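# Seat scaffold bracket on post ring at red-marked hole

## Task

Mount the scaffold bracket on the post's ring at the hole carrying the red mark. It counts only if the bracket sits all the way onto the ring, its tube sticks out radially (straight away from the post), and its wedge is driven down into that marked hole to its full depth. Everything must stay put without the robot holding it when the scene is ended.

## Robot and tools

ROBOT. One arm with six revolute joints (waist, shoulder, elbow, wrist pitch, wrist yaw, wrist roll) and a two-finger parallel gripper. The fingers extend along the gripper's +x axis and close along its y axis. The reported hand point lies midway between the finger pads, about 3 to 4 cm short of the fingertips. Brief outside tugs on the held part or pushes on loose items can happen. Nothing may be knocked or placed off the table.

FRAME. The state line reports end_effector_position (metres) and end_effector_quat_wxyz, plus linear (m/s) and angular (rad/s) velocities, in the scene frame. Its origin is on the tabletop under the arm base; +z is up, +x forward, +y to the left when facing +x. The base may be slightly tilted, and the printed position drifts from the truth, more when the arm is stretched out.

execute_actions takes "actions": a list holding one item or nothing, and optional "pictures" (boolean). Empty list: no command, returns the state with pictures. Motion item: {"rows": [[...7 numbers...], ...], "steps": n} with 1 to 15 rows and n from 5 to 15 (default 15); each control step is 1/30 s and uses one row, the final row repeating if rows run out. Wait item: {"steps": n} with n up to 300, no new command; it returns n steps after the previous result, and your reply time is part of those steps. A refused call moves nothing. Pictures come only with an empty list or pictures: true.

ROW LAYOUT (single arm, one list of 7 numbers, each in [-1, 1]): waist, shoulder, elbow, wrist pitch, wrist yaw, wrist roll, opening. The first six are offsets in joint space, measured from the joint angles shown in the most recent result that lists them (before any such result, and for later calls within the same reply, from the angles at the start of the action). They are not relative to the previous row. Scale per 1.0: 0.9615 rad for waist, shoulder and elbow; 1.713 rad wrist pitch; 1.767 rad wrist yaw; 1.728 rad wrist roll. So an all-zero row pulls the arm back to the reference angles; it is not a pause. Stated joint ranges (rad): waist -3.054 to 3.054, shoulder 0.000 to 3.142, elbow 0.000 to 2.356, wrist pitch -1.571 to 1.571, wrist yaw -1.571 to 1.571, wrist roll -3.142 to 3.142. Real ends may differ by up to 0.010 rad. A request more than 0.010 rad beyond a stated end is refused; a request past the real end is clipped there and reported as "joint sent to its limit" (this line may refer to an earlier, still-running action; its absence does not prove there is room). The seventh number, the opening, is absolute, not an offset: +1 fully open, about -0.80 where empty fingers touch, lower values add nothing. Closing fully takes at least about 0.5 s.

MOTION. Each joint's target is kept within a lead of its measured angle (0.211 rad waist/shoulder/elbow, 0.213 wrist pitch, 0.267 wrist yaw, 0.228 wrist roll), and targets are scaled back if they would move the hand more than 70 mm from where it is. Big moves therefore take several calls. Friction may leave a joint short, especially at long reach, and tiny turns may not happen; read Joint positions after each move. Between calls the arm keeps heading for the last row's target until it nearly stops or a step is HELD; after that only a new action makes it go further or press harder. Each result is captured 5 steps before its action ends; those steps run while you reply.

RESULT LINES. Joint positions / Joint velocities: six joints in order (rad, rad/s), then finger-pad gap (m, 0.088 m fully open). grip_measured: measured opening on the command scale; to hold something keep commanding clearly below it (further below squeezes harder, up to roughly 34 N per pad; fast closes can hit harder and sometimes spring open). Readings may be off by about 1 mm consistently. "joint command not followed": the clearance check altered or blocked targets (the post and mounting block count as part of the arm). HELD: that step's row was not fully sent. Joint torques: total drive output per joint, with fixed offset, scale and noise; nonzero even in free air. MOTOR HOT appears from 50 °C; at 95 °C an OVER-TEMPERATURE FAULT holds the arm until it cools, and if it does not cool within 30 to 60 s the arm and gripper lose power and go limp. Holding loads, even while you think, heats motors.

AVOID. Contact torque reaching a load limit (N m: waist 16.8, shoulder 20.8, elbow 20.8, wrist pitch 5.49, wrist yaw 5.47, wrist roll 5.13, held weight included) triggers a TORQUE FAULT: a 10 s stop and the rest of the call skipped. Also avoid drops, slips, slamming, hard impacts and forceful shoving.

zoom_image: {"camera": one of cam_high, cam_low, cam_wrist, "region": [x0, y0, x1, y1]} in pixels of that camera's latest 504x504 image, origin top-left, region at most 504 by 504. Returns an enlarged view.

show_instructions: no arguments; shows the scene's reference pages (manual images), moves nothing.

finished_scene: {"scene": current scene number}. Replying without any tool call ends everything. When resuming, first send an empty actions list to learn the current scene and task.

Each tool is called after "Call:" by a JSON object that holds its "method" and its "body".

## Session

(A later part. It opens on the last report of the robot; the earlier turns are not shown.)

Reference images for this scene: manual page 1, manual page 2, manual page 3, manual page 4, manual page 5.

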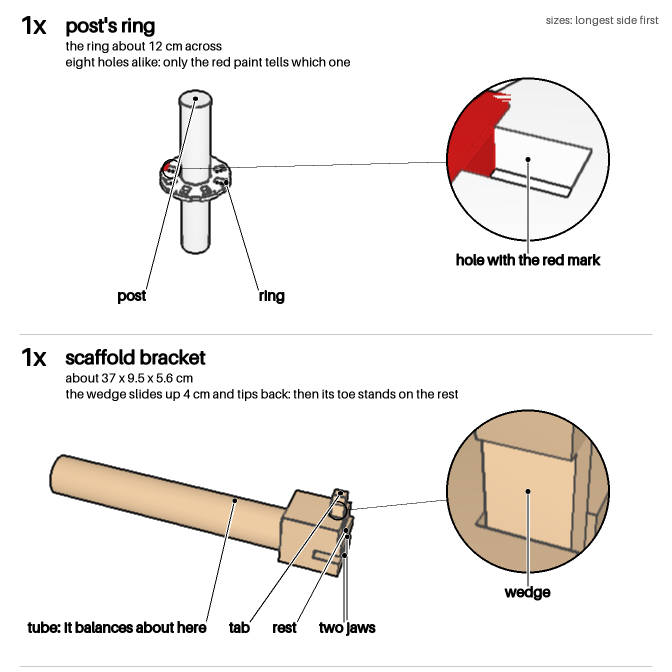

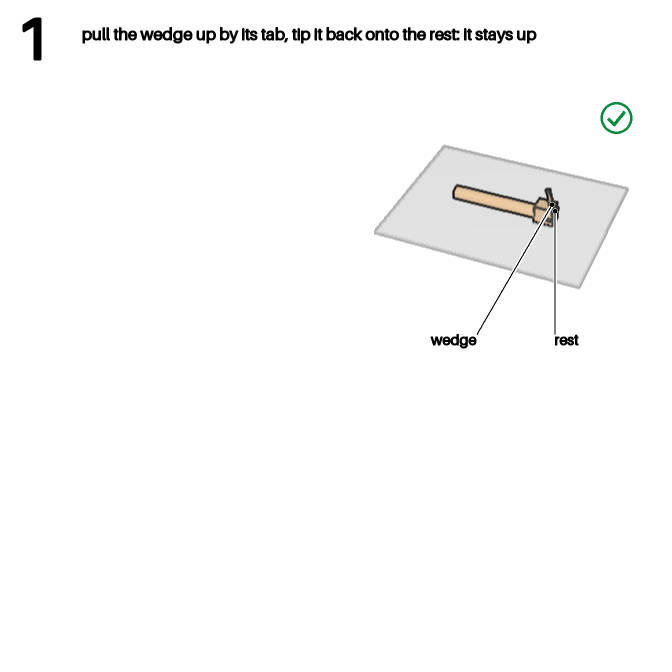

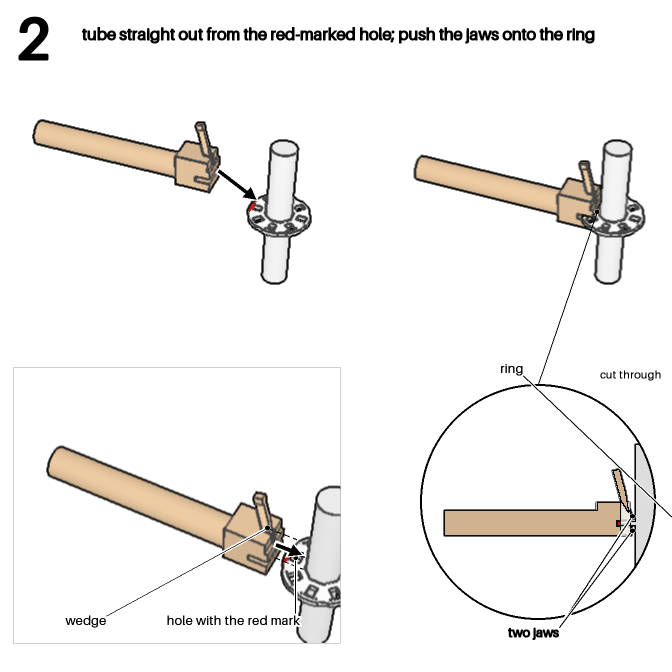

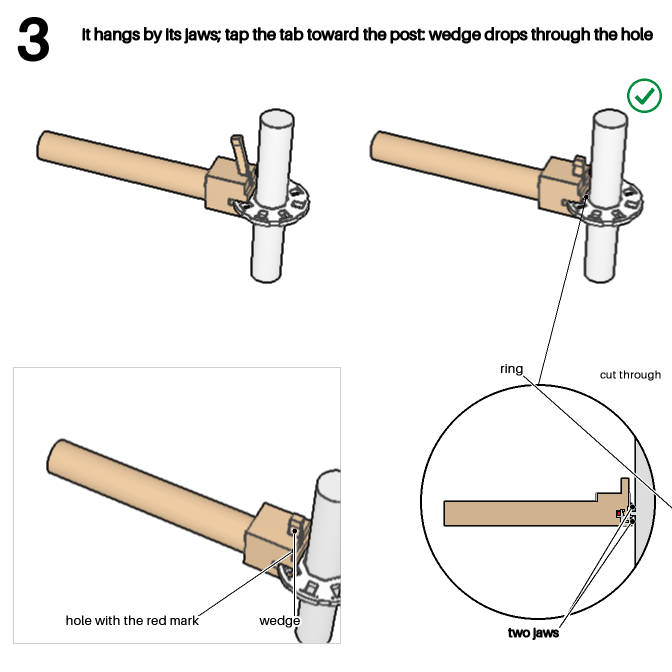

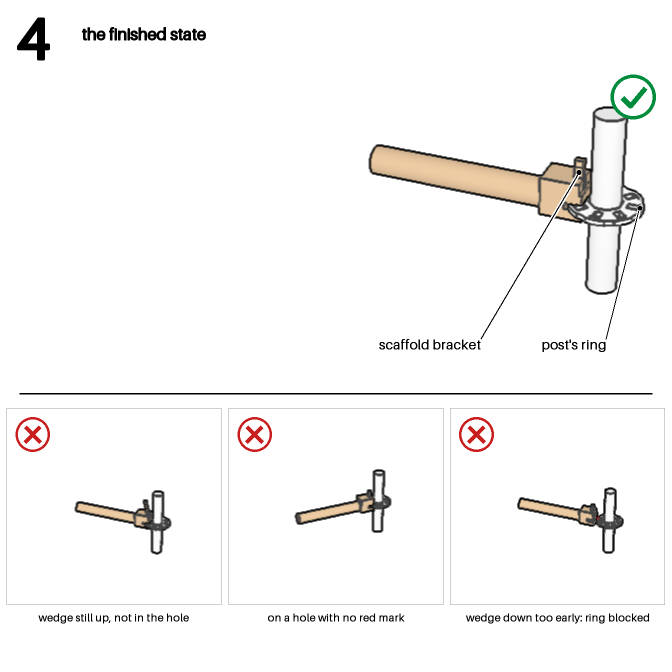

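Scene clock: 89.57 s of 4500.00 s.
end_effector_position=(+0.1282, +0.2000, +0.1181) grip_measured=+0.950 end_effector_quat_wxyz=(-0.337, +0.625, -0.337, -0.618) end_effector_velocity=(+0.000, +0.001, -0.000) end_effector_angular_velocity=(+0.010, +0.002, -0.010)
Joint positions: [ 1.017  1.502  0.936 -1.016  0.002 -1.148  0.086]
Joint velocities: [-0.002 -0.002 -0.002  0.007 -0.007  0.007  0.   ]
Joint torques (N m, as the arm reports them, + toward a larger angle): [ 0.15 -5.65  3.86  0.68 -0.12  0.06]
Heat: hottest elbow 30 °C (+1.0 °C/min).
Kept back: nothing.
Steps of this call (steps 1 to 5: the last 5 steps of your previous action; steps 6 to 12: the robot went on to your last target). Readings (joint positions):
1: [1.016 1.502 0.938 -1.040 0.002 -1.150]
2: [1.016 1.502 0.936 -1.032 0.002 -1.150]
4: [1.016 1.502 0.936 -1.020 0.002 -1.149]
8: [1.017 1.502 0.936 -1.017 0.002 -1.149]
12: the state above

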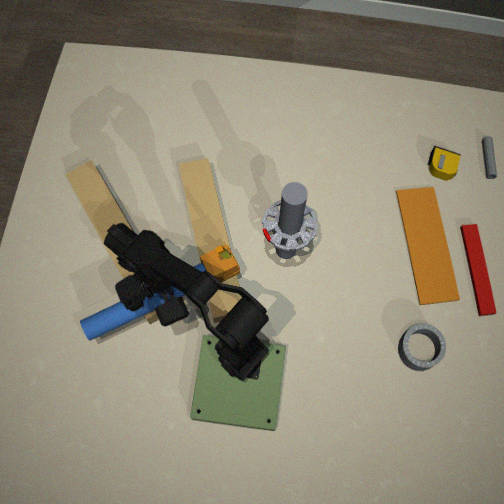

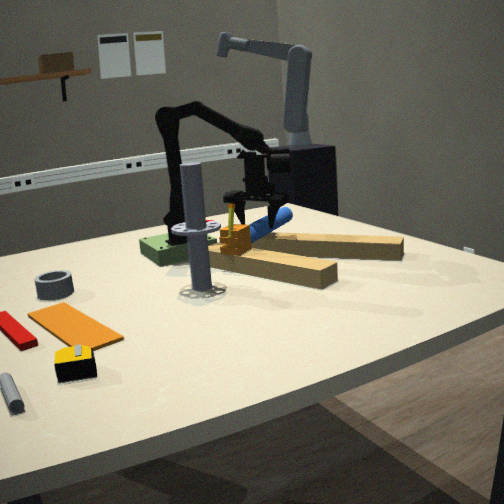

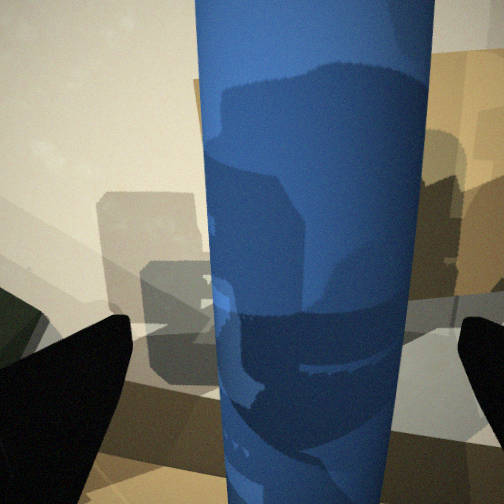

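Call:
{"method": "execute_actions", "body": {"actions": [{"rows":[[0,0,-0.057,0.032,0,0,0.95]],"steps":12}], "pictures": false}}

Call:
{"method": "execute_actions", "body": {"actions": [{"rows":[[0,0,0.012,0,0,0,0.5],[0,0,0.012,0,0,0,0.3],[0,0,0.012,0,0,0,0.0],[0,0,0.012,0,0,0,-1.0]],"steps":15}], "pictures": false}}

Call:
{"method": "execute_actions", "body": {"actions": [{"steps":12}], "pictures": true}}

Scene clock: 90.07 s of 4500.00 s.
end_effector_position=(+0.1263, +0.1969, +0.1073) grip_measured=+0.950 end_effector_quat_wxyz=(-0.337, +0.625, -0.337, -0.618) end_effector_velocity=(-0.000, +0.000, -0.009) end_effector_angular_velocity=(+0.014, -0.000, +0.005)
Joint positions: [ 1.017  1.501  0.89  -0.969  0.002 -1.148  0.086]
Joint velocities: [-0.002  0.002 -0.037  0.051 -0.007 -0.007  0.   ]
Joint torques (N m, as the arm reports them, + toward a larger angle): [-0.1  -5.13  3.68  0.71 -0.13  0.01]
Heat: hottest elbow 30 °C (+1.0 °C/min).
Steps of this call (steps 1 to 8: the robot went on to your last target; steps 9 to 15: the first 7 steps of this action). Readings (joint positions):
9: [1.017 1.502 0.929 -1.004 0.002 -1.148]
10: [1.017 1.501 0.920 -0.987 0.002 -1.148]
12: [1.017 1.501 0.902 -0.978 0.002 -1.148]
15: the state above

Scene clock: 90.57 s of 4500.00 s.
end_effector_position=(+0.1280, +0.1994, +0.1082) grip_measured=+0.244 end_effector_quat_wxyz=(-0.341, +0.626, -0.332, -0.618) end_effector_velocity=(-0.002, -0.005, -0.000) end_effector_angular_velocity=(-0.023, +0.006, +0.005)
Joint positions: [ 1.017  1.501  0.894 -0.961  0.003 -1.151  0.051]
Joint velocities: [-0.002 -0.002 -0.002 -0.022  0.007 -0.007 -0.   ]
Joint torques (N m, as the arm reports them, + toward a larger angle): [-0.14 -5.37  4.91  0.25 -0.17  0.07]
Heat: hottest elbow 30 °C (+1.0 °C/min).
Steps of this call (steps 1 to 5: the last 5 steps of your previous action; steps 6 to 15: the first 10 steps of this action, its rows measured from where the robot was after step 5). Readings (joint positions):
5: [1.017 1.501 0.889 -0.965 0.002 -1.148]
6: [1.017 1.501 0.889 -0.965 0.002 -1.148]
7: [1.017 1.501 0.889 -0.965 0.002 -1.148]
9: [1.017 1.501 0.891 -0.965 0.002 -1.148]
13: [1.017 1.501 0.894 -0.961 0.003 -1.151]
15: the state above

Scene clock: 90.97 s of 4500.00 s.
end_effector_position=(+0.1280, +0.1993, +0.1082) grip_measured=+0.244 end_effector_quat_wxyz=(-0.340, +0.626, -0.332, -0.618) end_effector_velocity=(-0.004, -0.001, -0.001) end_effector_angular_velocity=(+0.002, +0.025, +0.005)
Joint positions: [ 1.017  1.501  0.894 -0.961  0.003 -1.151  0.051]
Joint velocities: [-0.002  0.002 -0.002 -0.007 -0.022 -0.007 -0.   ]
Joint torques (N m, as the arm reports them, + toward a larger angle): [-0.08 -5.37  4.96  0.23 -0.19  0.07]
Heat: hottest elbow 30 °C (+1.0 °C/min).
Kept back: nothing.
Steps of this call (steps 1 to 5: the last 5 steps of your previous action; steps 6 to 12: the robot went on to your last target). Readings (joint positions):
1: [1.017 1.501 0.894 -0.961 0.003 -1.151]
2: [1.017 1.501 0.894 -0.961 0.003 -1.151]
4: [1.017 1.501 0.894 -0.961 0.003 -1.151]
8: [1.017 1.501 0.894 -0.961 0.003 -1.151]
12: the state above

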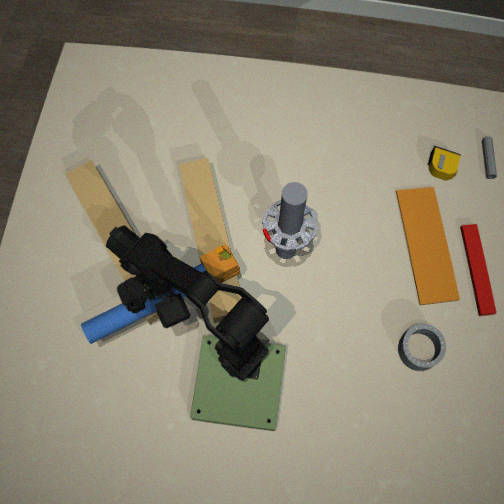

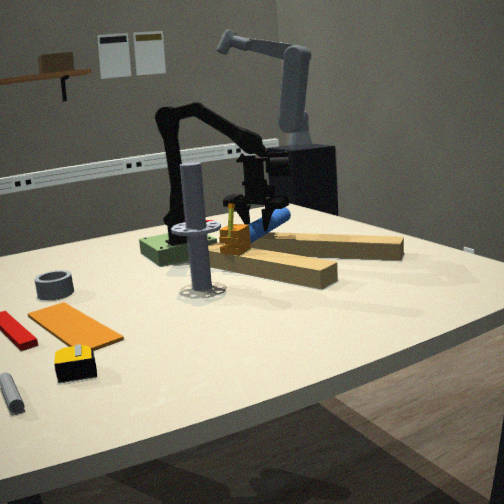

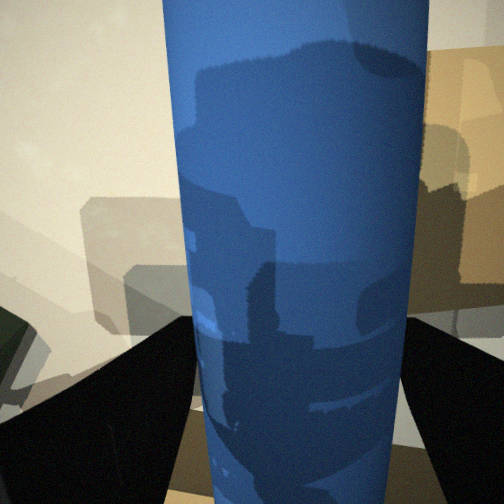

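Call:
{"method": "execute_actions", "body": {"actions": [{"rows":[[0,-0.004,0.04,-0.02,0,0,-1],[0,-0.008,0.06,-0.035,0,0,-1],[0,-0.013,0.085,-0.05,0,0,-1],[0,-0.018,0.11,-0.066,0,0,-1],[0,-0.023,0.135,-0.082,0,0,-1],[0,-0.028,0.16,-0.098,0,0,-1],[0,-0.033,0.185,-0.114,0,0,-1],[0,-0.038,0.21,-0.13,0,0,-1],[0,-0.043,0.235,-0.146,0,0,-1],[0,-0.048,0.26,-0.162,0,0,-1],[0,-0.053,0.285,-0.178,0,0,-1],[0,-0.058,0.31,-0.196,0,0,-1],[0,-0.063,0.335,-0.215,0,0,-1],[0,-0.063,0.34,-0.22,0,0,-1]],"steps":15}], "pictures": false}}

Call:
{"method": "execute_actions", "body": {"actions": [{"steps":12}], "pictures": true}}

Scene clock: 91.80 s of 4500.00 s.
end_effector_position=(+0.1296, +0.2034, +0.1534) grip_measured=+0.243 end_effector_quat_wxyz=(-0.334, +0.625, -0.338, -0.619) end_effector_velocity=(+0.008, +0.016, +0.226) end_effector_angular_velocity=(+0.101, -0.056, +0.006)
Joint positions: [ 1.017  1.485  1.066 -1.167  0.    -1.151  0.051]
Joint velocities: [-0.002 -0.178  0.75  -0.813 -0.007 -0.007  0.   ]
Joint torques (N m, as the arm reports them, + toward a larger angle): [-0.01 -7.55  6.14 -0.03  0.01 -0.02]
Heat: hottest elbow 30 °C (+1.0 °C/min).
Steps of this call (steps 1 to 15: the robot went on to your last target; steps 16 to 25: the first 10 steps of this action). Readings (joint positions):
16: [1.017 1.501 0.897 -0.964 0.003 -1.151]
17: [1.017 1.502 0.905 -0.978 0.001 -1.151]
19: [1.017 1.503 0.929 -1.023 0.000 -1.151]
23: [1.017 1.496 1.015 -1.114 0.000 -1.151]
25: the state above

Scene clock: 92.20 s of 4500.00 s.
end_effector_position=(+0.1269, +0.1997, +0.1950) grip_measured=+0.243 end_effector_quat_wxyz=(-0.336, +0.625, -0.336, -0.619) end_effector_velocity=(-0.003, -0.004, -0.001) end_effector_angular_velocity=(-0.019, +0.021, +0.005)
Joint positions: [ 1.017  1.451  1.201 -1.332  0.    -1.151  0.051]
Joint velocities: [-0.002  0.002 -0.002 -0.022 -0.007 -0.007 -0.   ]
Joint torques (N m, as the arm reports them, + toward a larger angle): [-0.05 -6.51  6.4   0.25  0.   -0.02]
Heat: hottest elbow 30 °C (+1.0 °C/min).
Kept back: nothing.
Steps of this call (steps 1 to 5: the last 5 steps of your previous action; steps 6 to 12: the robot went on to your last target). Readings (joint positions):
1: [1.017 1.480 1.091 -1.194 0.000 -1.151]
2: [1.017 1.474 1.115 -1.221 0.000 -1.151]
4: [1.017 1.464 1.161 -1.277 0.000 -1.151]
8: [1.017 1.451 1.199 -1.320 0.000 -1.151]
12: the state above

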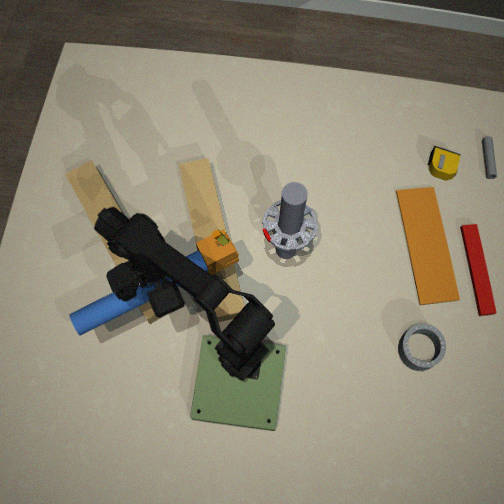

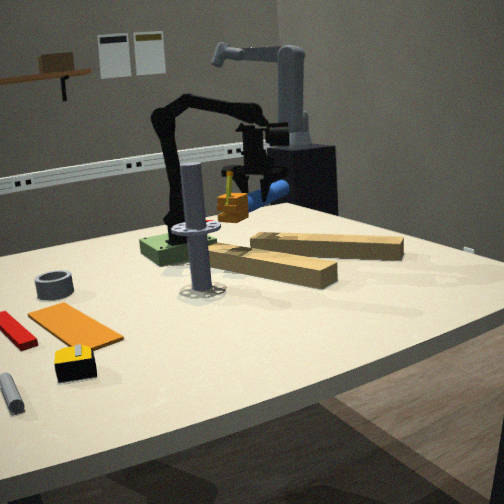

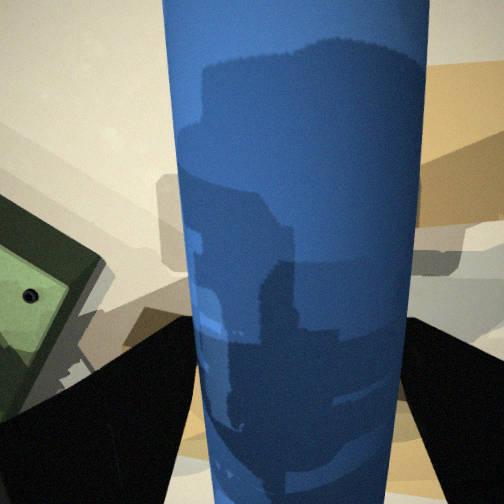

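Call:
{"method": "execute_actions", "body": {"actions": [{"rows":[[-0.02,-0.005,0.012,-0.003,0,-0.007,-1],[-0.04,-0.01,0.012,-0.006,0,-0.014,-1],[-0.06,-0.015,0.012,-0.009,0,-0.021,-1],[-0.08,-0.02,0.012,-0.012,0,-0.029,-1],[-0.105,-0.025,0.012,-0.014,0,-0.036,-1]],"steps":15}], "pictures": false}}

Call:
{"method": "execute_actions", "body": {"actions": [{"steps":8}], "pictures": true}}

Call:
{"method": "zoom_image", "body": {"camera": "cam_low", "region": [170, 180, 250, 250]}}

Call:
{"method": "zoom_image", "body": {"camera": "cam_high", "region": [180, 180, 320, 290]}}

Scene clock: 93.00 s of 4500.00 s.
end_effector_position=(+0.1429, +0.1833, +0.1968) grip_measured=+0.243 end_effector_quat_wxyz=(-0.345, +0.616, -0.353, -0.614) end_effector_velocity=(+0.002, -0.008, +0.006) end_effector_angular_velocity=(+0.020, +0.013, +0.010)
Joint positions: [ 0.92   1.444  1.201 -1.35  -0.003 -1.207  0.051]
Joint velocities: [-0.042 -0.027  0.002 -0.022 -0.022 -0.051 -0.   ]
Joint torques (N m, as the arm reports them, + toward a larger angle): [-0.14 -7.08  5.59  0.09  0.02 -0.1 ]
Heat: hottest elbow 30 °C (+1.0 °C/min).
Steps of this call (steps 1 to 14: the robot went on to your last target; steps 15 to 24: the first 10 steps of this action). Readings (joint positions):
15: [1.016 1.451 1.201 -1.333 -0.001 -1.152]
16: [1.010 1.451 1.201 -1.333 -0.003 -1.158]
18: [0.986 1.451 1.201 -1.337 -0.005 -1.176]
22: [0.927 1.446 1.201 -1.350 -0.003 -1.202]
24: the state above

Scene clock: 93.27 s of 4500.00 s.
end_effector_position=(+0.1428, +0.1830, +0.1969) grip_measured=+0.243 end_effector_quat_wxyz=(-0.344, +0.616, -0.352, -0.615) end_effector_velocity=(-0.000, -0.003, -0.000) end_effector_angular_velocity=(-0.010, -0.001, +0.005)
Joint positions: [ 0.919  1.443  1.201 -1.351 -0.003 -1.211  0.051]
Joint velocities: [-0.002 -0.002 -0.002 -0.007  0.007 -0.007 -0.   ]
Joint torques (N m, as the arm reports them, + toward a larger angle): [-0.39 -7.1   5.66  0.1   0.   -0.06]
Heat: hottest elbow 30 °C (+1.0 °C/min).
Kept back: nothing.
Steps of this call (steps 1 to 5: the last 5 steps of your previous action; steps 6 to 8: the robot went on to your last target). Readings (joint positions):
1: [0.919 1.443 1.201 -1.350 -0.003 -1.208]
2: [0.919 1.443 1.201 -1.350 -0.003 -1.209]
4: [0.919 1.443 1.201 -1.351 -0.003 -1.210]
8: the state above

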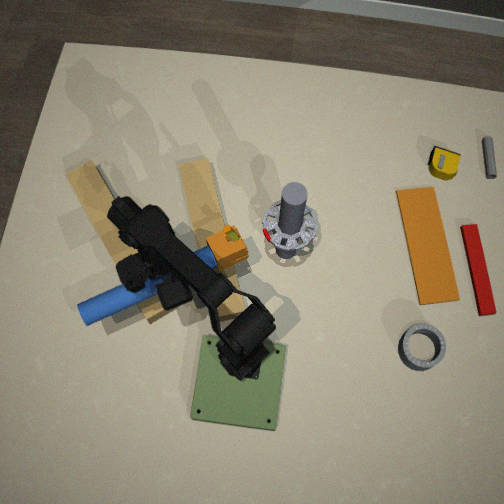

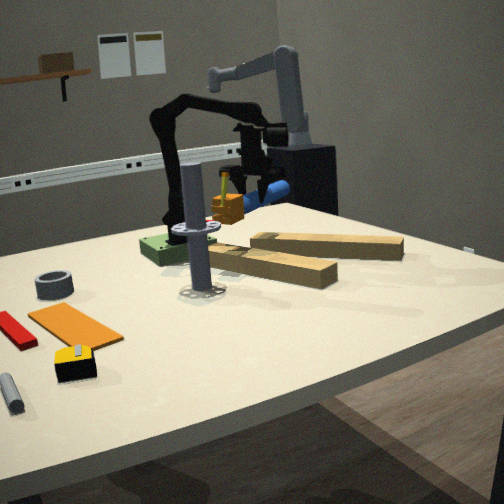

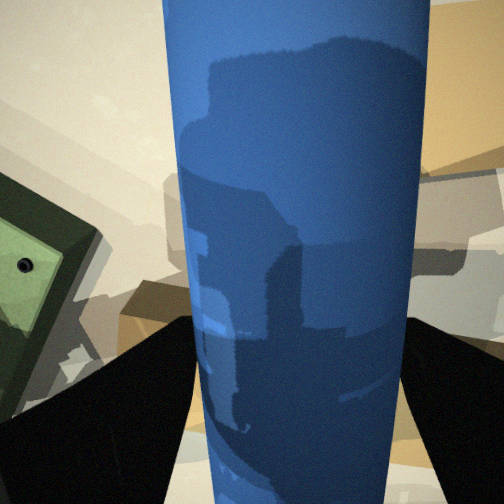

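Region (170, 180, 250, 250) of cam_low's 504x504 image, scaled by 6.300, with more detail than that image has; it fills the top 441 rows of this view, and the rest is white.

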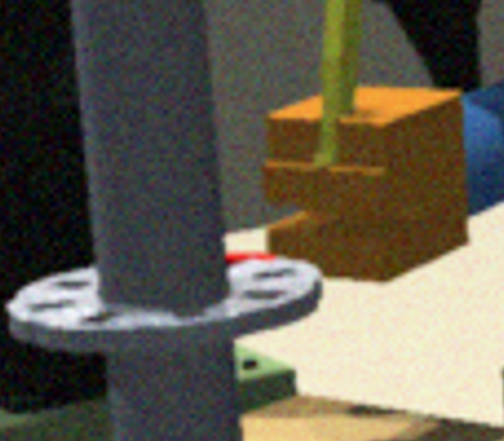

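Region (180, 180, 320, 290) of cam_high's 504x504 image, scaled by 3.600, with more detail than that image has; it fills the top 396 rows of this view, and the rest is white.

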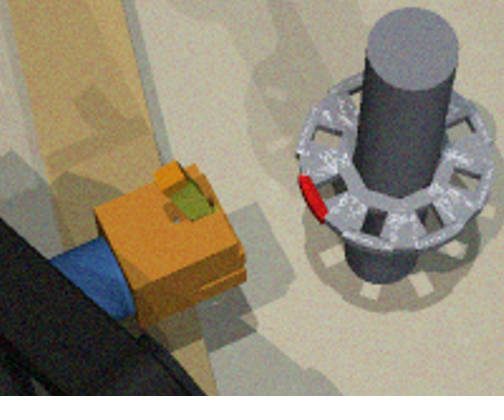

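Call:
{"method": "execute_actions", "body": {"actions": [{"rows":[[-0.02,-0.004,-0.003,0,0,-0.011,-1],[-0.04,-0.008,-0.006,0,0,-0.022,-1],[-0.06,-0.012,-0.009,0,0,-0.033,-1],[-0.08,-0.016,-0.012,0,0,-0.044,-1],[-0.1,-0.02,-0.015,0,0,-0.055,-1],[-0.12,-0.024,-0.018,0,0,-0.066,-1],[-0.14,-0.028,-0.021,0,0,-0.077,-1],[-0.16,-0.032,-0.024,0,0,-0.088,-1],[-0.18,-0.036,-0.027,0,0,-0.099,-1],[-0.197,-0.04,-0.03,0,0,-0.109,-1]],"steps":15}], "pictures": false}}

Call:
{"method": "execute_actions", "body": {"actions": [{"steps":10}], "pictures": true}}

Call:
{"method": "zoom_image", "body": {"camera": "cam_low", "region": [170, 180, 250, 250]}}

Call:
{"method": "zoom_image", "body": {"camera": "cam_high", "region": [180, 180, 320, 290]}}

Scene clock: 94.53 s of 4500.00 s.
end_effector_position=(+0.1625, +0.1565, +0.1929) grip_measured=+0.243 end_effector_quat_wxyz=(-0.340, +0.612, -0.356, -0.619) end_effector_velocity=(+0.070, -0.111, +0.002) end_effector_angular_velocity=(+0.025, -0.006, -0.010)
Joint positions: [ 0.775  1.432  1.174 -1.351 -0.008 -1.354  0.051]
Joint velocities: [-0.559 -0.115 -0.09  -0.007  0.007 -0.549  0.   ]
Joint torques (N m, as the arm reports them, + toward a larger angle): [-0.13 -7.15  5.    0.4   0.1  -0.07]
Heat: hottest elbow 30 °C (+1.0 °C/min).
Steps of this call (steps 1 to 15: the robot went on to your last target; steps 16 to 28: nothing new was sent; steps 29 to 38: the first 10 steps of this action). Readings (joint positions):
29: [0.917 1.443 1.201 -1.351 -0.004 -1.215]
30: [0.912 1.443 1.200 -1.351 -0.007 -1.224]
32: [0.887 1.443 1.195 -1.351 -0.008 -1.250]
36: [0.814 1.438 1.180 -1.351 -0.008 -1.318]
38: the state above

Scene clock: 94.87 s of 4500.00 s.
end_effector_position=(+0.1678, +0.1482, +0.1936) grip_measured=+0.243 end_effector_quat_wxyz=(-0.342, +0.612, -0.354, -0.619) end_effector_velocity=(-0.001, -0.003, -0.001) end_effector_angular_velocity=(-0.002, +0.014, -0.005)
Joint positions: [ 0.733  1.421  1.168 -1.351 -0.007 -1.397  0.051]
Joint velocities: [-0.012 -0.002 -0.007 -0.007 -0.007 -0.007 -0.   ]
Joint torques (N m, as the arm reports them, + toward a larger angle): [-0.26 -6.89  4.93  0.43  0.03 -0.07]
Heat: hottest elbow 30 °C (+1.0 °C/min).
Kept back: nothing.
Steps of this call (steps 1 to 5: the last 5 steps of your previous action; steps 6 to 10: the robot went on to your last target). Readings (joint positions):
1: [0.759 1.428 1.172 -1.351 -0.008 -1.368]
2: [0.747 1.425 1.171 -1.351 -0.007 -1.377]
4: [0.736 1.422 1.169 -1.351 -0.007 -1.387]
8: [0.733 1.421 1.169 -1.351 -0.007 -1.395]
10: the state above

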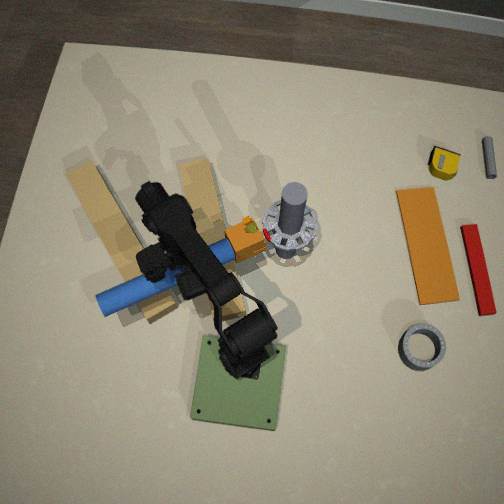

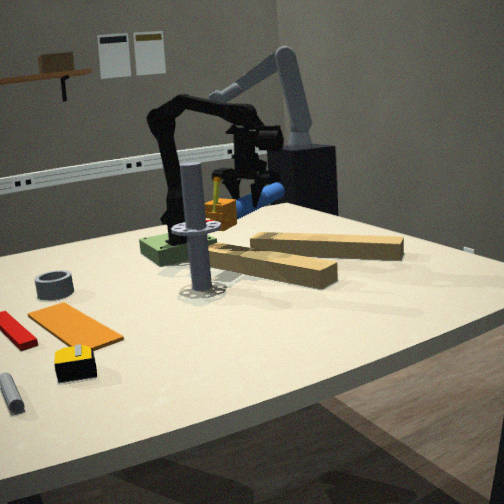

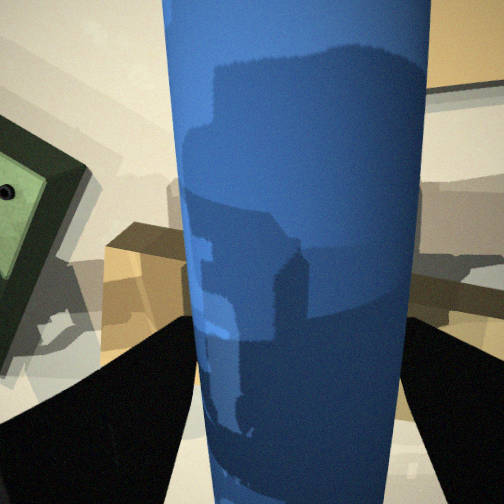

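Region (170, 180, 250, 250) of cam_low's 504x504 image, scaled by 6.300, with more detail than that image has; it fills the top 441 rows of this view, and the rest is white.

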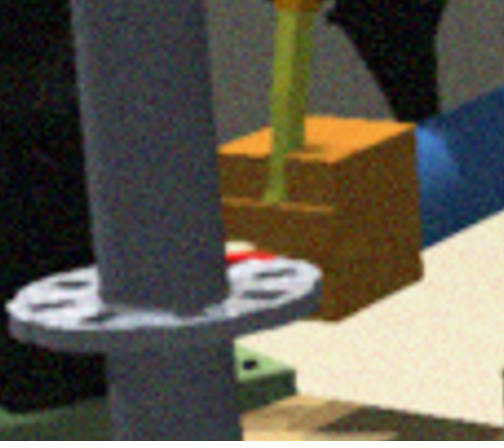

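Region (180, 180, 320, 290) of cam_high's 504x504 image, scaled by 3.600, with more detail than that image has; it fills the top 396 rows of this view, and the rest is white.

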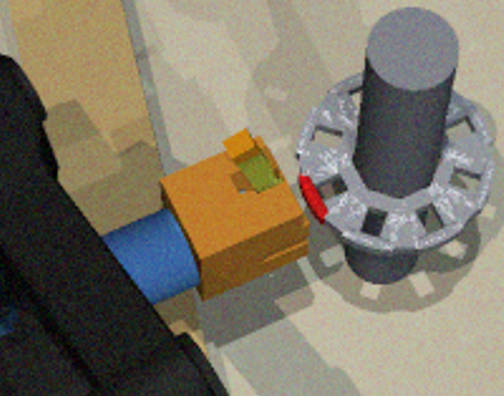

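Call:
{"method": "execute_actions", "body": {"actions": [{"rows":[[-0.015,0,0.012,0,0,-0.008,-1],[-0.03,0,0.012,0,0,-0.017,-1],[-0.045,0,0.012,0,0,-0.025,-1],[-0.06,0,0.012,0,0,-0.033,-1]],"steps":15}], "pictures": false}}

Call:
{"method": "execute_actions", "body": {"actions": [{"steps":8}], "pictures": true}}

Call:
{"method": "zoom_image", "body": {"camera": "cam_low", "region": [170, 180, 250, 250]}}

Scene clock: 95.43 s of 4500.00 s.
end_effector_position=(+0.1743, +0.1405, +0.1930) grip_measured=+0.243 end_effector_quat_wxyz=(-0.342, +0.608, -0.354, -0.623) end_effector_velocity=(+0.001, +0.001, -0.002) end_effector_angular_velocity=(+0.017, +0.016, +0.009)
Joint positions: [ 0.681  1.424  1.168 -1.351 -0.017 -1.448  0.051]
Joint velocities: [-0.012  0.007 -0.002  0.007 -0.022 -0.022 -0.   ]
Joint torques (N m, as the arm reports them, + toward a larger angle): [-0.58 -5.38  5.56  0.4   0.33 -0.1 ]
Heat: hottest elbow 30 °C (+0.0 °C/min).
Steps of this call (steps 1 to 7: the robot went on to your last target; steps 8 to 17: the first 10 steps of this action). Readings (joint positions):
8: [0.731 1.421 1.168 -1.351 -0.007 -1.400]
9: [0.727 1.421 1.168 -1.351 -0.009 -1.406]
11: [0.710 1.422 1.168 -1.351 -0.011 -1.426]
15: [0.683 1.424 1.168 -1.351 -0.015 -1.445]
17: the state above

Scene clock: 95.70 s of 4500.00 s.
end_effector_position=(+0.1743, +0.1405, +0.1930) grip_measured=+0.243 end_effector_quat_wxyz=(-0.342, +0.608, -0.353, -0.623) end_effector_velocity=(-0.003, -0.000, +0.001) end_effector_angular_velocity=(+0.016, +0.015, -0.015)
Joint positions: [ 0.681  1.424  1.168 -1.351 -0.018 -1.45   0.051]
Joint velocities: [-0.007 -0.007 -0.002 -0.007 -0.022  0.007 -0.001]
Joint torques (N m, as the arm reports them, + toward a larger angle): [-0.56 -5.4   5.65  0.39  0.33 -0.14]
Heat: hottest elbow 30 °C (+0.0 °C/min).
Kept back: nothing.
Steps of this call (steps 1 to 5: the last 5 steps of your previous action; steps 6 to 8: the robot went on to your last target). Readings (joint positions):
1: [0.681 1.424 1.168 -1.351 -0.017 -1.449]
2: [0.681 1.424 1.168 -1.351 -0.018 -1.449]
4: [0.681 1.424 1.168 -1.351 -0.018 -1.450]
8: the state above

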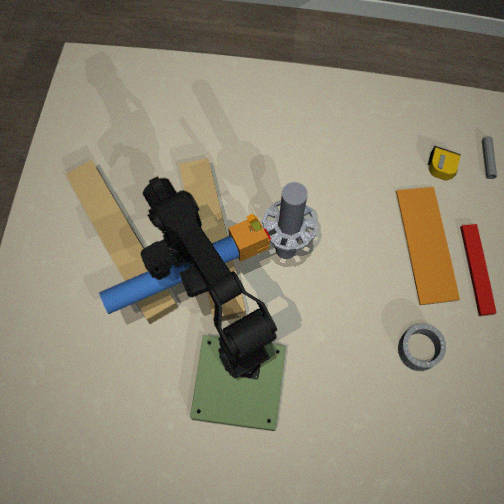

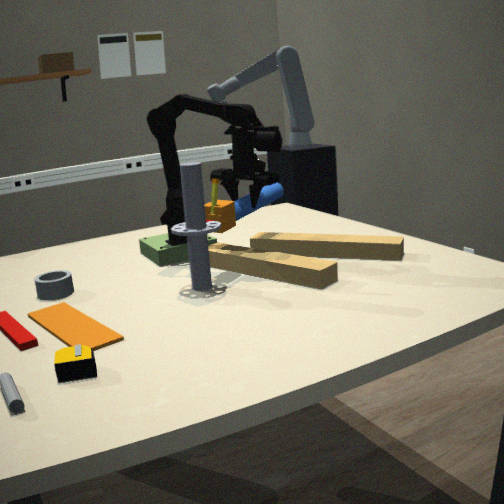

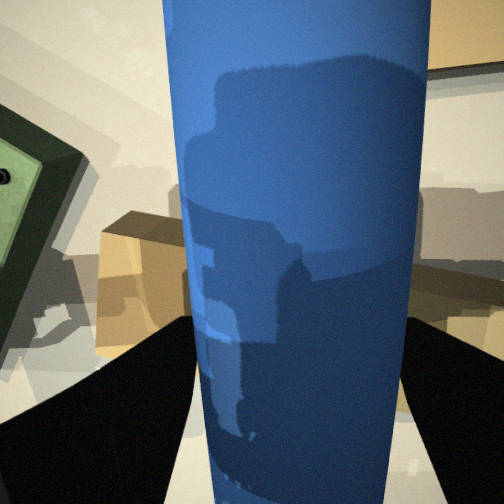

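Region (170, 180, 250, 250) of cam_low's 504x504 image, scaled by 6.300, with more detail than that image has; it fills the top 441 rows of this view, and the rest is white.

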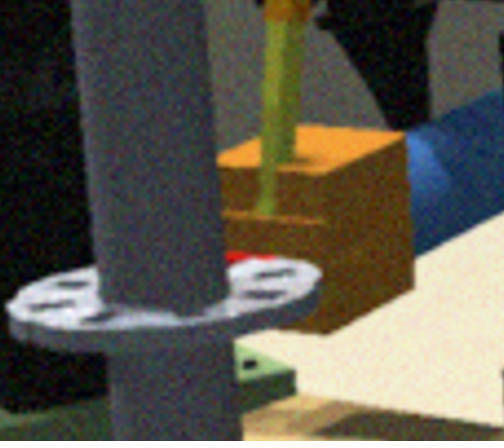

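Call:
{"method": "execute_actions", "body": {"actions": [{"rows":[[-0.015,0,0.012,0,0.01,-0.008,-1],[-0.03,0,0.012,0,0.01,-0.017,-1],[-0.045,0,0.012,0,0.01,-0.025,-1],[-0.06,0,0.012,0,0.01,-0.033,-1]],"steps":15}], "pictures": false}}

Call:
{"method": "execute_actions", "body": {"actions": [{"steps":8}], "pictures": true}}

Call:
{"method": "zoom_image", "body": {"camera": "cam_low", "region": [170, 180, 250, 250]}}

Scene clock: 96.37 s of 4500.00 s.
end_effector_position=(+0.1749, +0.1394, +0.1931) grip_measured=+0.241 end_effector_quat_wxyz=(-0.343, +0.599, -0.345, -0.636) end_effector_velocity=(-0.001, -0.003, +0.001) end_effector_angular_velocity=(+0.007, +0.005, +0.039)
Joint positions: [ 0.654  1.424  1.168 -1.352 -0.05  -1.488  0.051]
Joint velocities: [-0.012 -0.007 -0.002 -0.007 -0.007 -0.051 -0.   ]
Joint torques (N m, as the arm reports them, + toward a larger angle): [-3.04 -5.01  5.61  0.51  2.01 -0.54]
Heat: hottest elbow 30 °C (+0.0 °C/min).
Steps of this call (steps 1 to 10: the robot went on to your last target; steps 11 to 20: the first 10 steps of this action). Readings (joint positions):
11: [0.681 1.424 1.168 -1.351 -0.018 -1.450]
12: [0.679 1.424 1.168 -1.351 -0.020 -1.453]
14: [0.668 1.424 1.168 -1.352 -0.034 -1.468]
18: [0.655 1.424 1.168 -1.352 -0.049 -1.486]
20: the state above

Scene clock: 96.63 s of 4500.00 s.
end_effector_position=(+0.1749, +0.1393, +0.1932) grip_measured=+0.241 end_effector_quat_wxyz=(-0.343, +0.599, -0.345, -0.637) end_effector_velocity=(+0.000, +0.001, -0.000) end_effector_angular_velocity=(+0.011, -0.002, +0.005)
Joint positions: [ 0.653  1.424  1.168 -1.353 -0.051 -1.491  0.051]
Joint velocities: [-0.002 -0.002 -0.002  0.007 -0.007 -0.007 -0.   ]
Joint torques (N m, as the arm reports them, + toward a larger angle): [-3.15 -5.06  5.63  0.54  2.03 -0.53]
Heat: hottest elbow 30 °C (+0.0 °C/min).
Kept back: nothing.
Steps of this call (steps 1 to 5: the last 5 steps of your previous action; steps 6 to 8: the robot went on to your last target). Readings (joint positions):
1: [0.654 1.424 1.168 -1.352 -0.050 -1.489]
2: [0.654 1.424 1.168 -1.353 -0.051 -1.489]
4: [0.653 1.424 1.168 -1.353 -0.051 -1.490]
8: the state above

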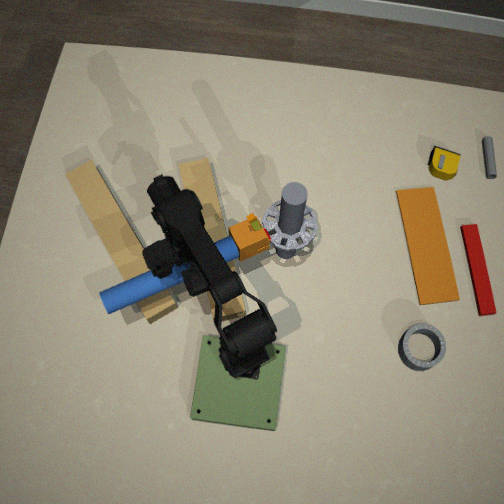

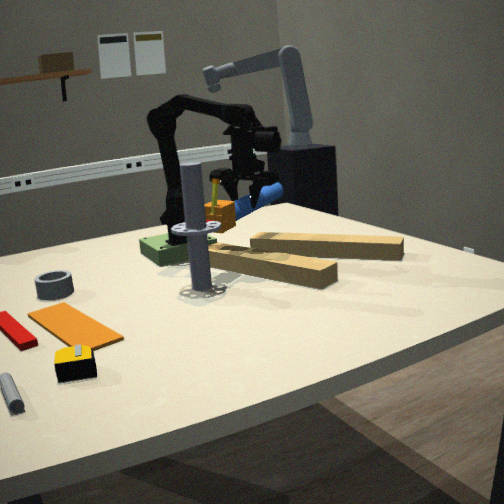

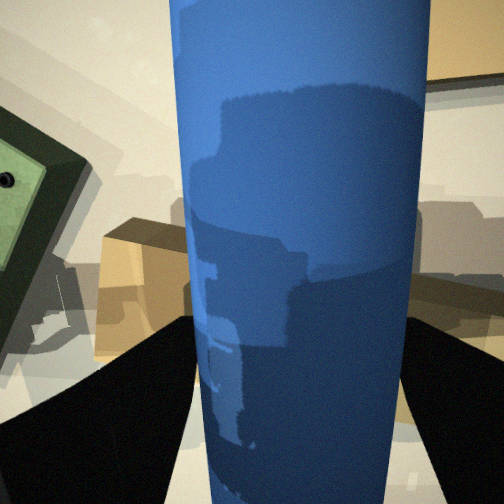

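Region (170, 180, 250, 250) of cam_low's 504x504 image, scaled by 6.300, with more detail than that image has; it fills the top 441 rows of this view, and the rest is white.

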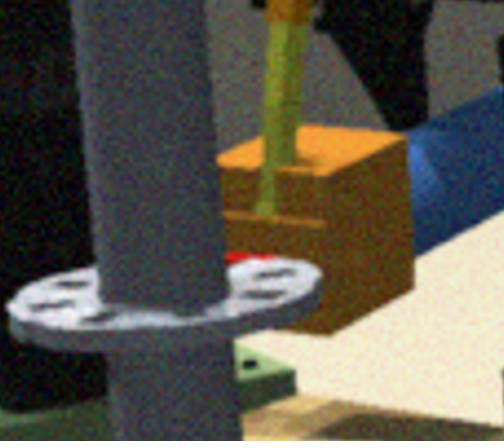

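Call:
{"method": "execute_actions", "body": {"actions": [{"rows":[[0.03,0,0.012,0,0.03,0.02,-1],[0.05,0,0.012,0,0.04,0.035,-1],[0.07,0,0.012,0,0.046,0.047,-1]],"steps":15}], "pictures": false}}

Call:
{"method": "execute_actions", "body": {"actions": [{"steps":8}], "pictures": true}}

Call:
{"method": "zoom_image", "body": {"camera": "cam_low", "region": [170, 180, 250, 250]}}

Scene clock: 97.33 s of 4500.00 s.
end_effector_position=(+0.1732, +0.1425, +0.1920) grip_measured=+0.240 end_effector_quat_wxyz=(-0.335, +0.620, -0.359, -0.611) end_effector_velocity=(-0.004, +0.002, -0.001) end_effector_angular_velocity=(-0.014, +0.004, +0.000)
Joint positions: [ 0.716  1.429  1.168 -1.35   0.019 -1.415  0.051]
Joint velocities: [ 0.022  0.002 -0.002 -0.007  0.007  0.022  0.   ]
Joint torques (N m, as the arm reports them, + toward a larger angle): [ 0.21 -5.58  5.54  0.23  0.26  0.08]
Heat: hottest elbow 30 °C (+0.0 °C/min).
Steps of this call (steps 1 to 11: the robot went on to your last target; steps 12 to 21: the first 10 steps of this action). Readings (joint positions):
12: [0.657 1.424 1.168 -1.353 -0.047 -1.488]
13: [0.669 1.425 1.168 -1.352 -0.032 -1.477]
15: [0.697 1.428 1.168 -1.350 0.003 -1.446]
19: [0.714 1.429 1.168 -1.350 0.018 -1.419]
21: the state above

Scene clock: 97.60 s of 4500.00 s.
end_effector_position=(+0.1731, +0.1426, +0.1920) grip_measured=+0.240 end_effector_quat_wxyz=(-0.336, +0.620, -0.360, -0.611) end_effector_velocity=(-0.000, +0.002, -0.000) end_effector_angular_velocity=(+0.010, -0.001, +0.010)
Joint positions: [ 0.717  1.429  1.168 -1.35   0.021 -1.412  0.051]
Joint velocities: [ 0.002 -0.002 -0.002  0.007 -0.007 -0.007 -0.   ]
Joint torques (N m, as the arm reports them, + toward a larger angle): [ 0.22 -5.49  5.61  0.24  0.27  0.05]
Heat: hottest elbow 30 °C (+0.0 °C/min).
Kept back: nothing.
Steps of this call (steps 1 to 5: the last 5 steps of your previous action; steps 6 to 8: the robot went on to your last target). Readings (joint positions):
1: [0.716 1.429 1.168 -1.350 0.020 -1.414]
2: [0.717 1.429 1.168 -1.350 0.020 -1.413]
4: [0.717 1.429 1.168 -1.350 0.021 -1.413]
8: the state above

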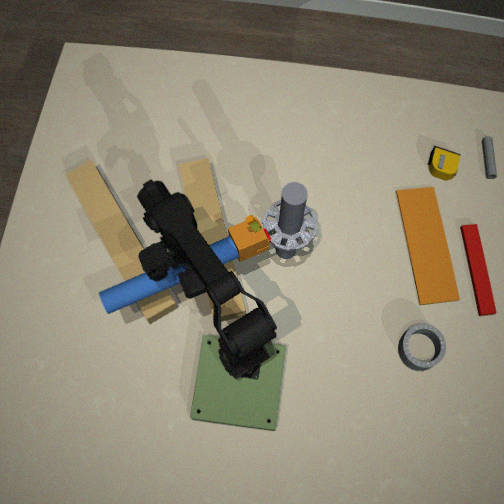

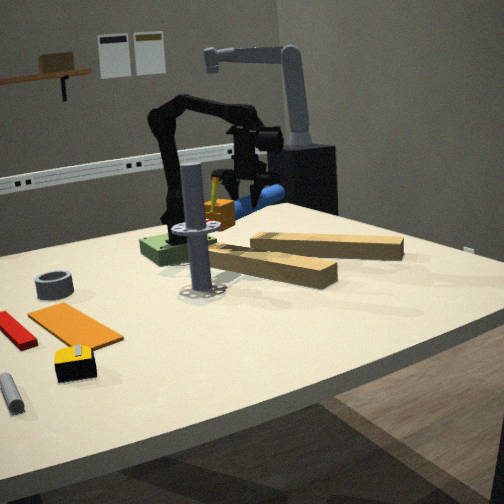

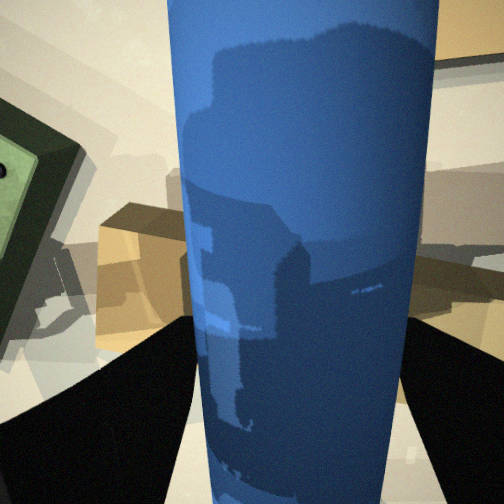

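Region (170, 180, 250, 250) of cam_low's 504x504 image, scaled by 6.300, with more detail than that image has; it fills the top 441 rows of this view, and the rest is white.

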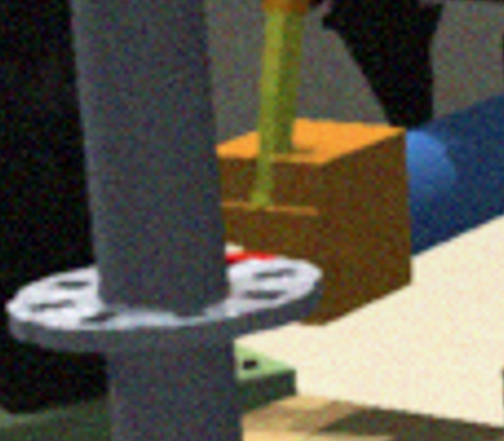

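Call:
{"method": "execute_actions", "body": {"actions": [{"rows":[[-0.015,0,0.012,0,0.006,-0.008,-1],[-0.03,0,0.012,0,0.006,-0.017,-1],[-0.045,0,0.012,0,0.006,-0.025,-1],[-0.055,0,0.012,0,0.006,-0.03,-1]],"steps":15}], "pictures": false}}

Call:
{"method": "execute_actions", "body": {"actions": [{"steps":8}], "pictures": true}}

Call:
{"method": "zoom_image", "body": {"camera": "cam_low", "region": [170, 180, 250, 250]}}

Scene clock: 98.13 s of 4500.00 s.
end_effector_position=(+0.1783, +0.1370, +0.1916) grip_measured=+0.239 end_effector_quat_wxyz=(-0.336, +0.618, -0.358, -0.614) end_effector_velocity=(+0.002, +0.001, +0.001) end_effector_angular_velocity=(+0.002, -0.014, -0.005)
Joint positions: [ 0.679  1.43   1.168 -1.347  0.014 -1.454  0.051]
Joint velocities: [ 0.002 -0.002  0.002  0.007  0.007  0.007 -0.   ]
Joint torques (N m, as the arm reports them, + toward a larger angle): [-1.5  -5.27  5.6   0.23  0.66 -0.28]
Heat: hottest elbow 30 °C (+0.0 °C/min).
Steps of this call (steps 1 to 6: the robot went on to your last target; steps 7 to 16: the first 10 steps of this action). Readings (joint positions):
7: [0.717 1.429 1.168 -1.350 0.021 -1.413]
8: [0.713 1.429 1.168 -1.350 0.021 -1.419]
10: [0.698 1.430 1.168 -1.350 0.015 -1.438]
14: [0.679 1.430 1.168 -1.347 0.014 -1.453]
16: the state above

Scene clock: 98.40 s of 4500.00 s.
end_effector_position=(+0.1783, +0.1370, +0.1916) grip_measured=+0.239 end_effector_quat_wxyz=(-0.336, +0.618, -0.358, -0.614) end_effector_velocity=(-0.002, -0.001, -0.000) end_effector_angular_velocity=(+0.002, +0.011, +0.019)
Joint positions: [ 0.679  1.43   1.168 -1.347  0.013 -1.454  0.051]
Joint velocities: [-0.002 -0.002 -0.002 -0.007 -0.007 -0.022  0.   ]
Joint torques (N m, as the arm reports them, + toward a larger angle): [-1.51 -5.27  5.53  0.22  0.65 -0.29]
Heat: hottest elbow 30 °C (+0.0 °C/min).
Kept back: nothing.
Steps of this call (steps 1 to 5: the last 5 steps of your previous action; steps 6 to 8: the robot went on to your last target). Readings (joint positions):
1: [0.679 1.430 1.168 -1.347 0.014 -1.454]
2: [0.679 1.430 1.168 -1.347 0.014 -1.454]
4: [0.679 1.430 1.168 -1.347 0.014 -1.454]
8: the state above

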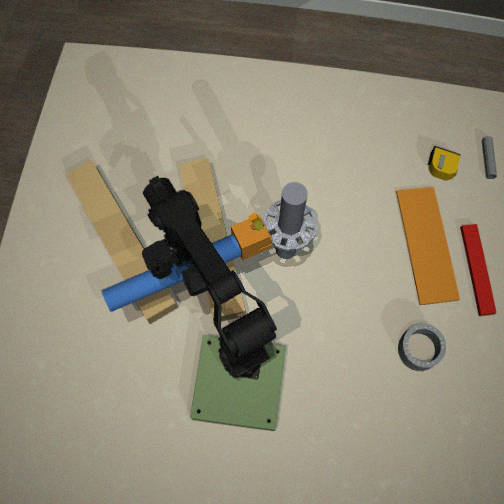

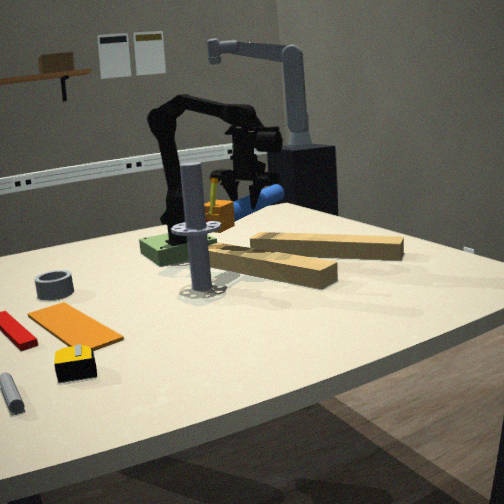

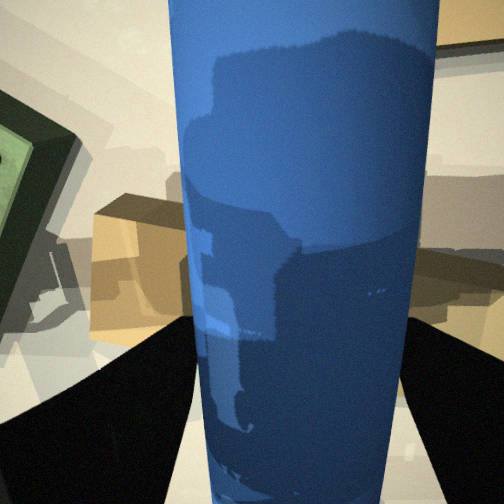

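Region (170, 180, 250, 250) of cam_low's 504x504 image, scaled by 6.300, with more detail than that image has; it fills the top 441 rows of this view, and the rest is white.

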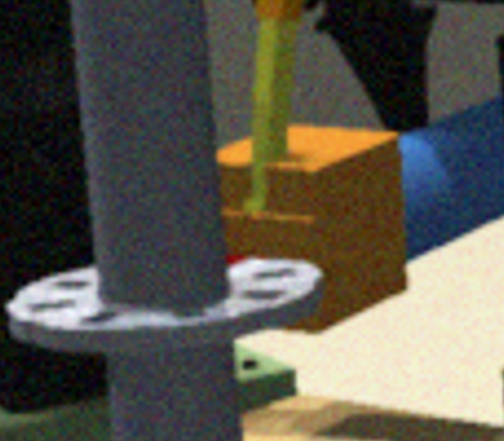

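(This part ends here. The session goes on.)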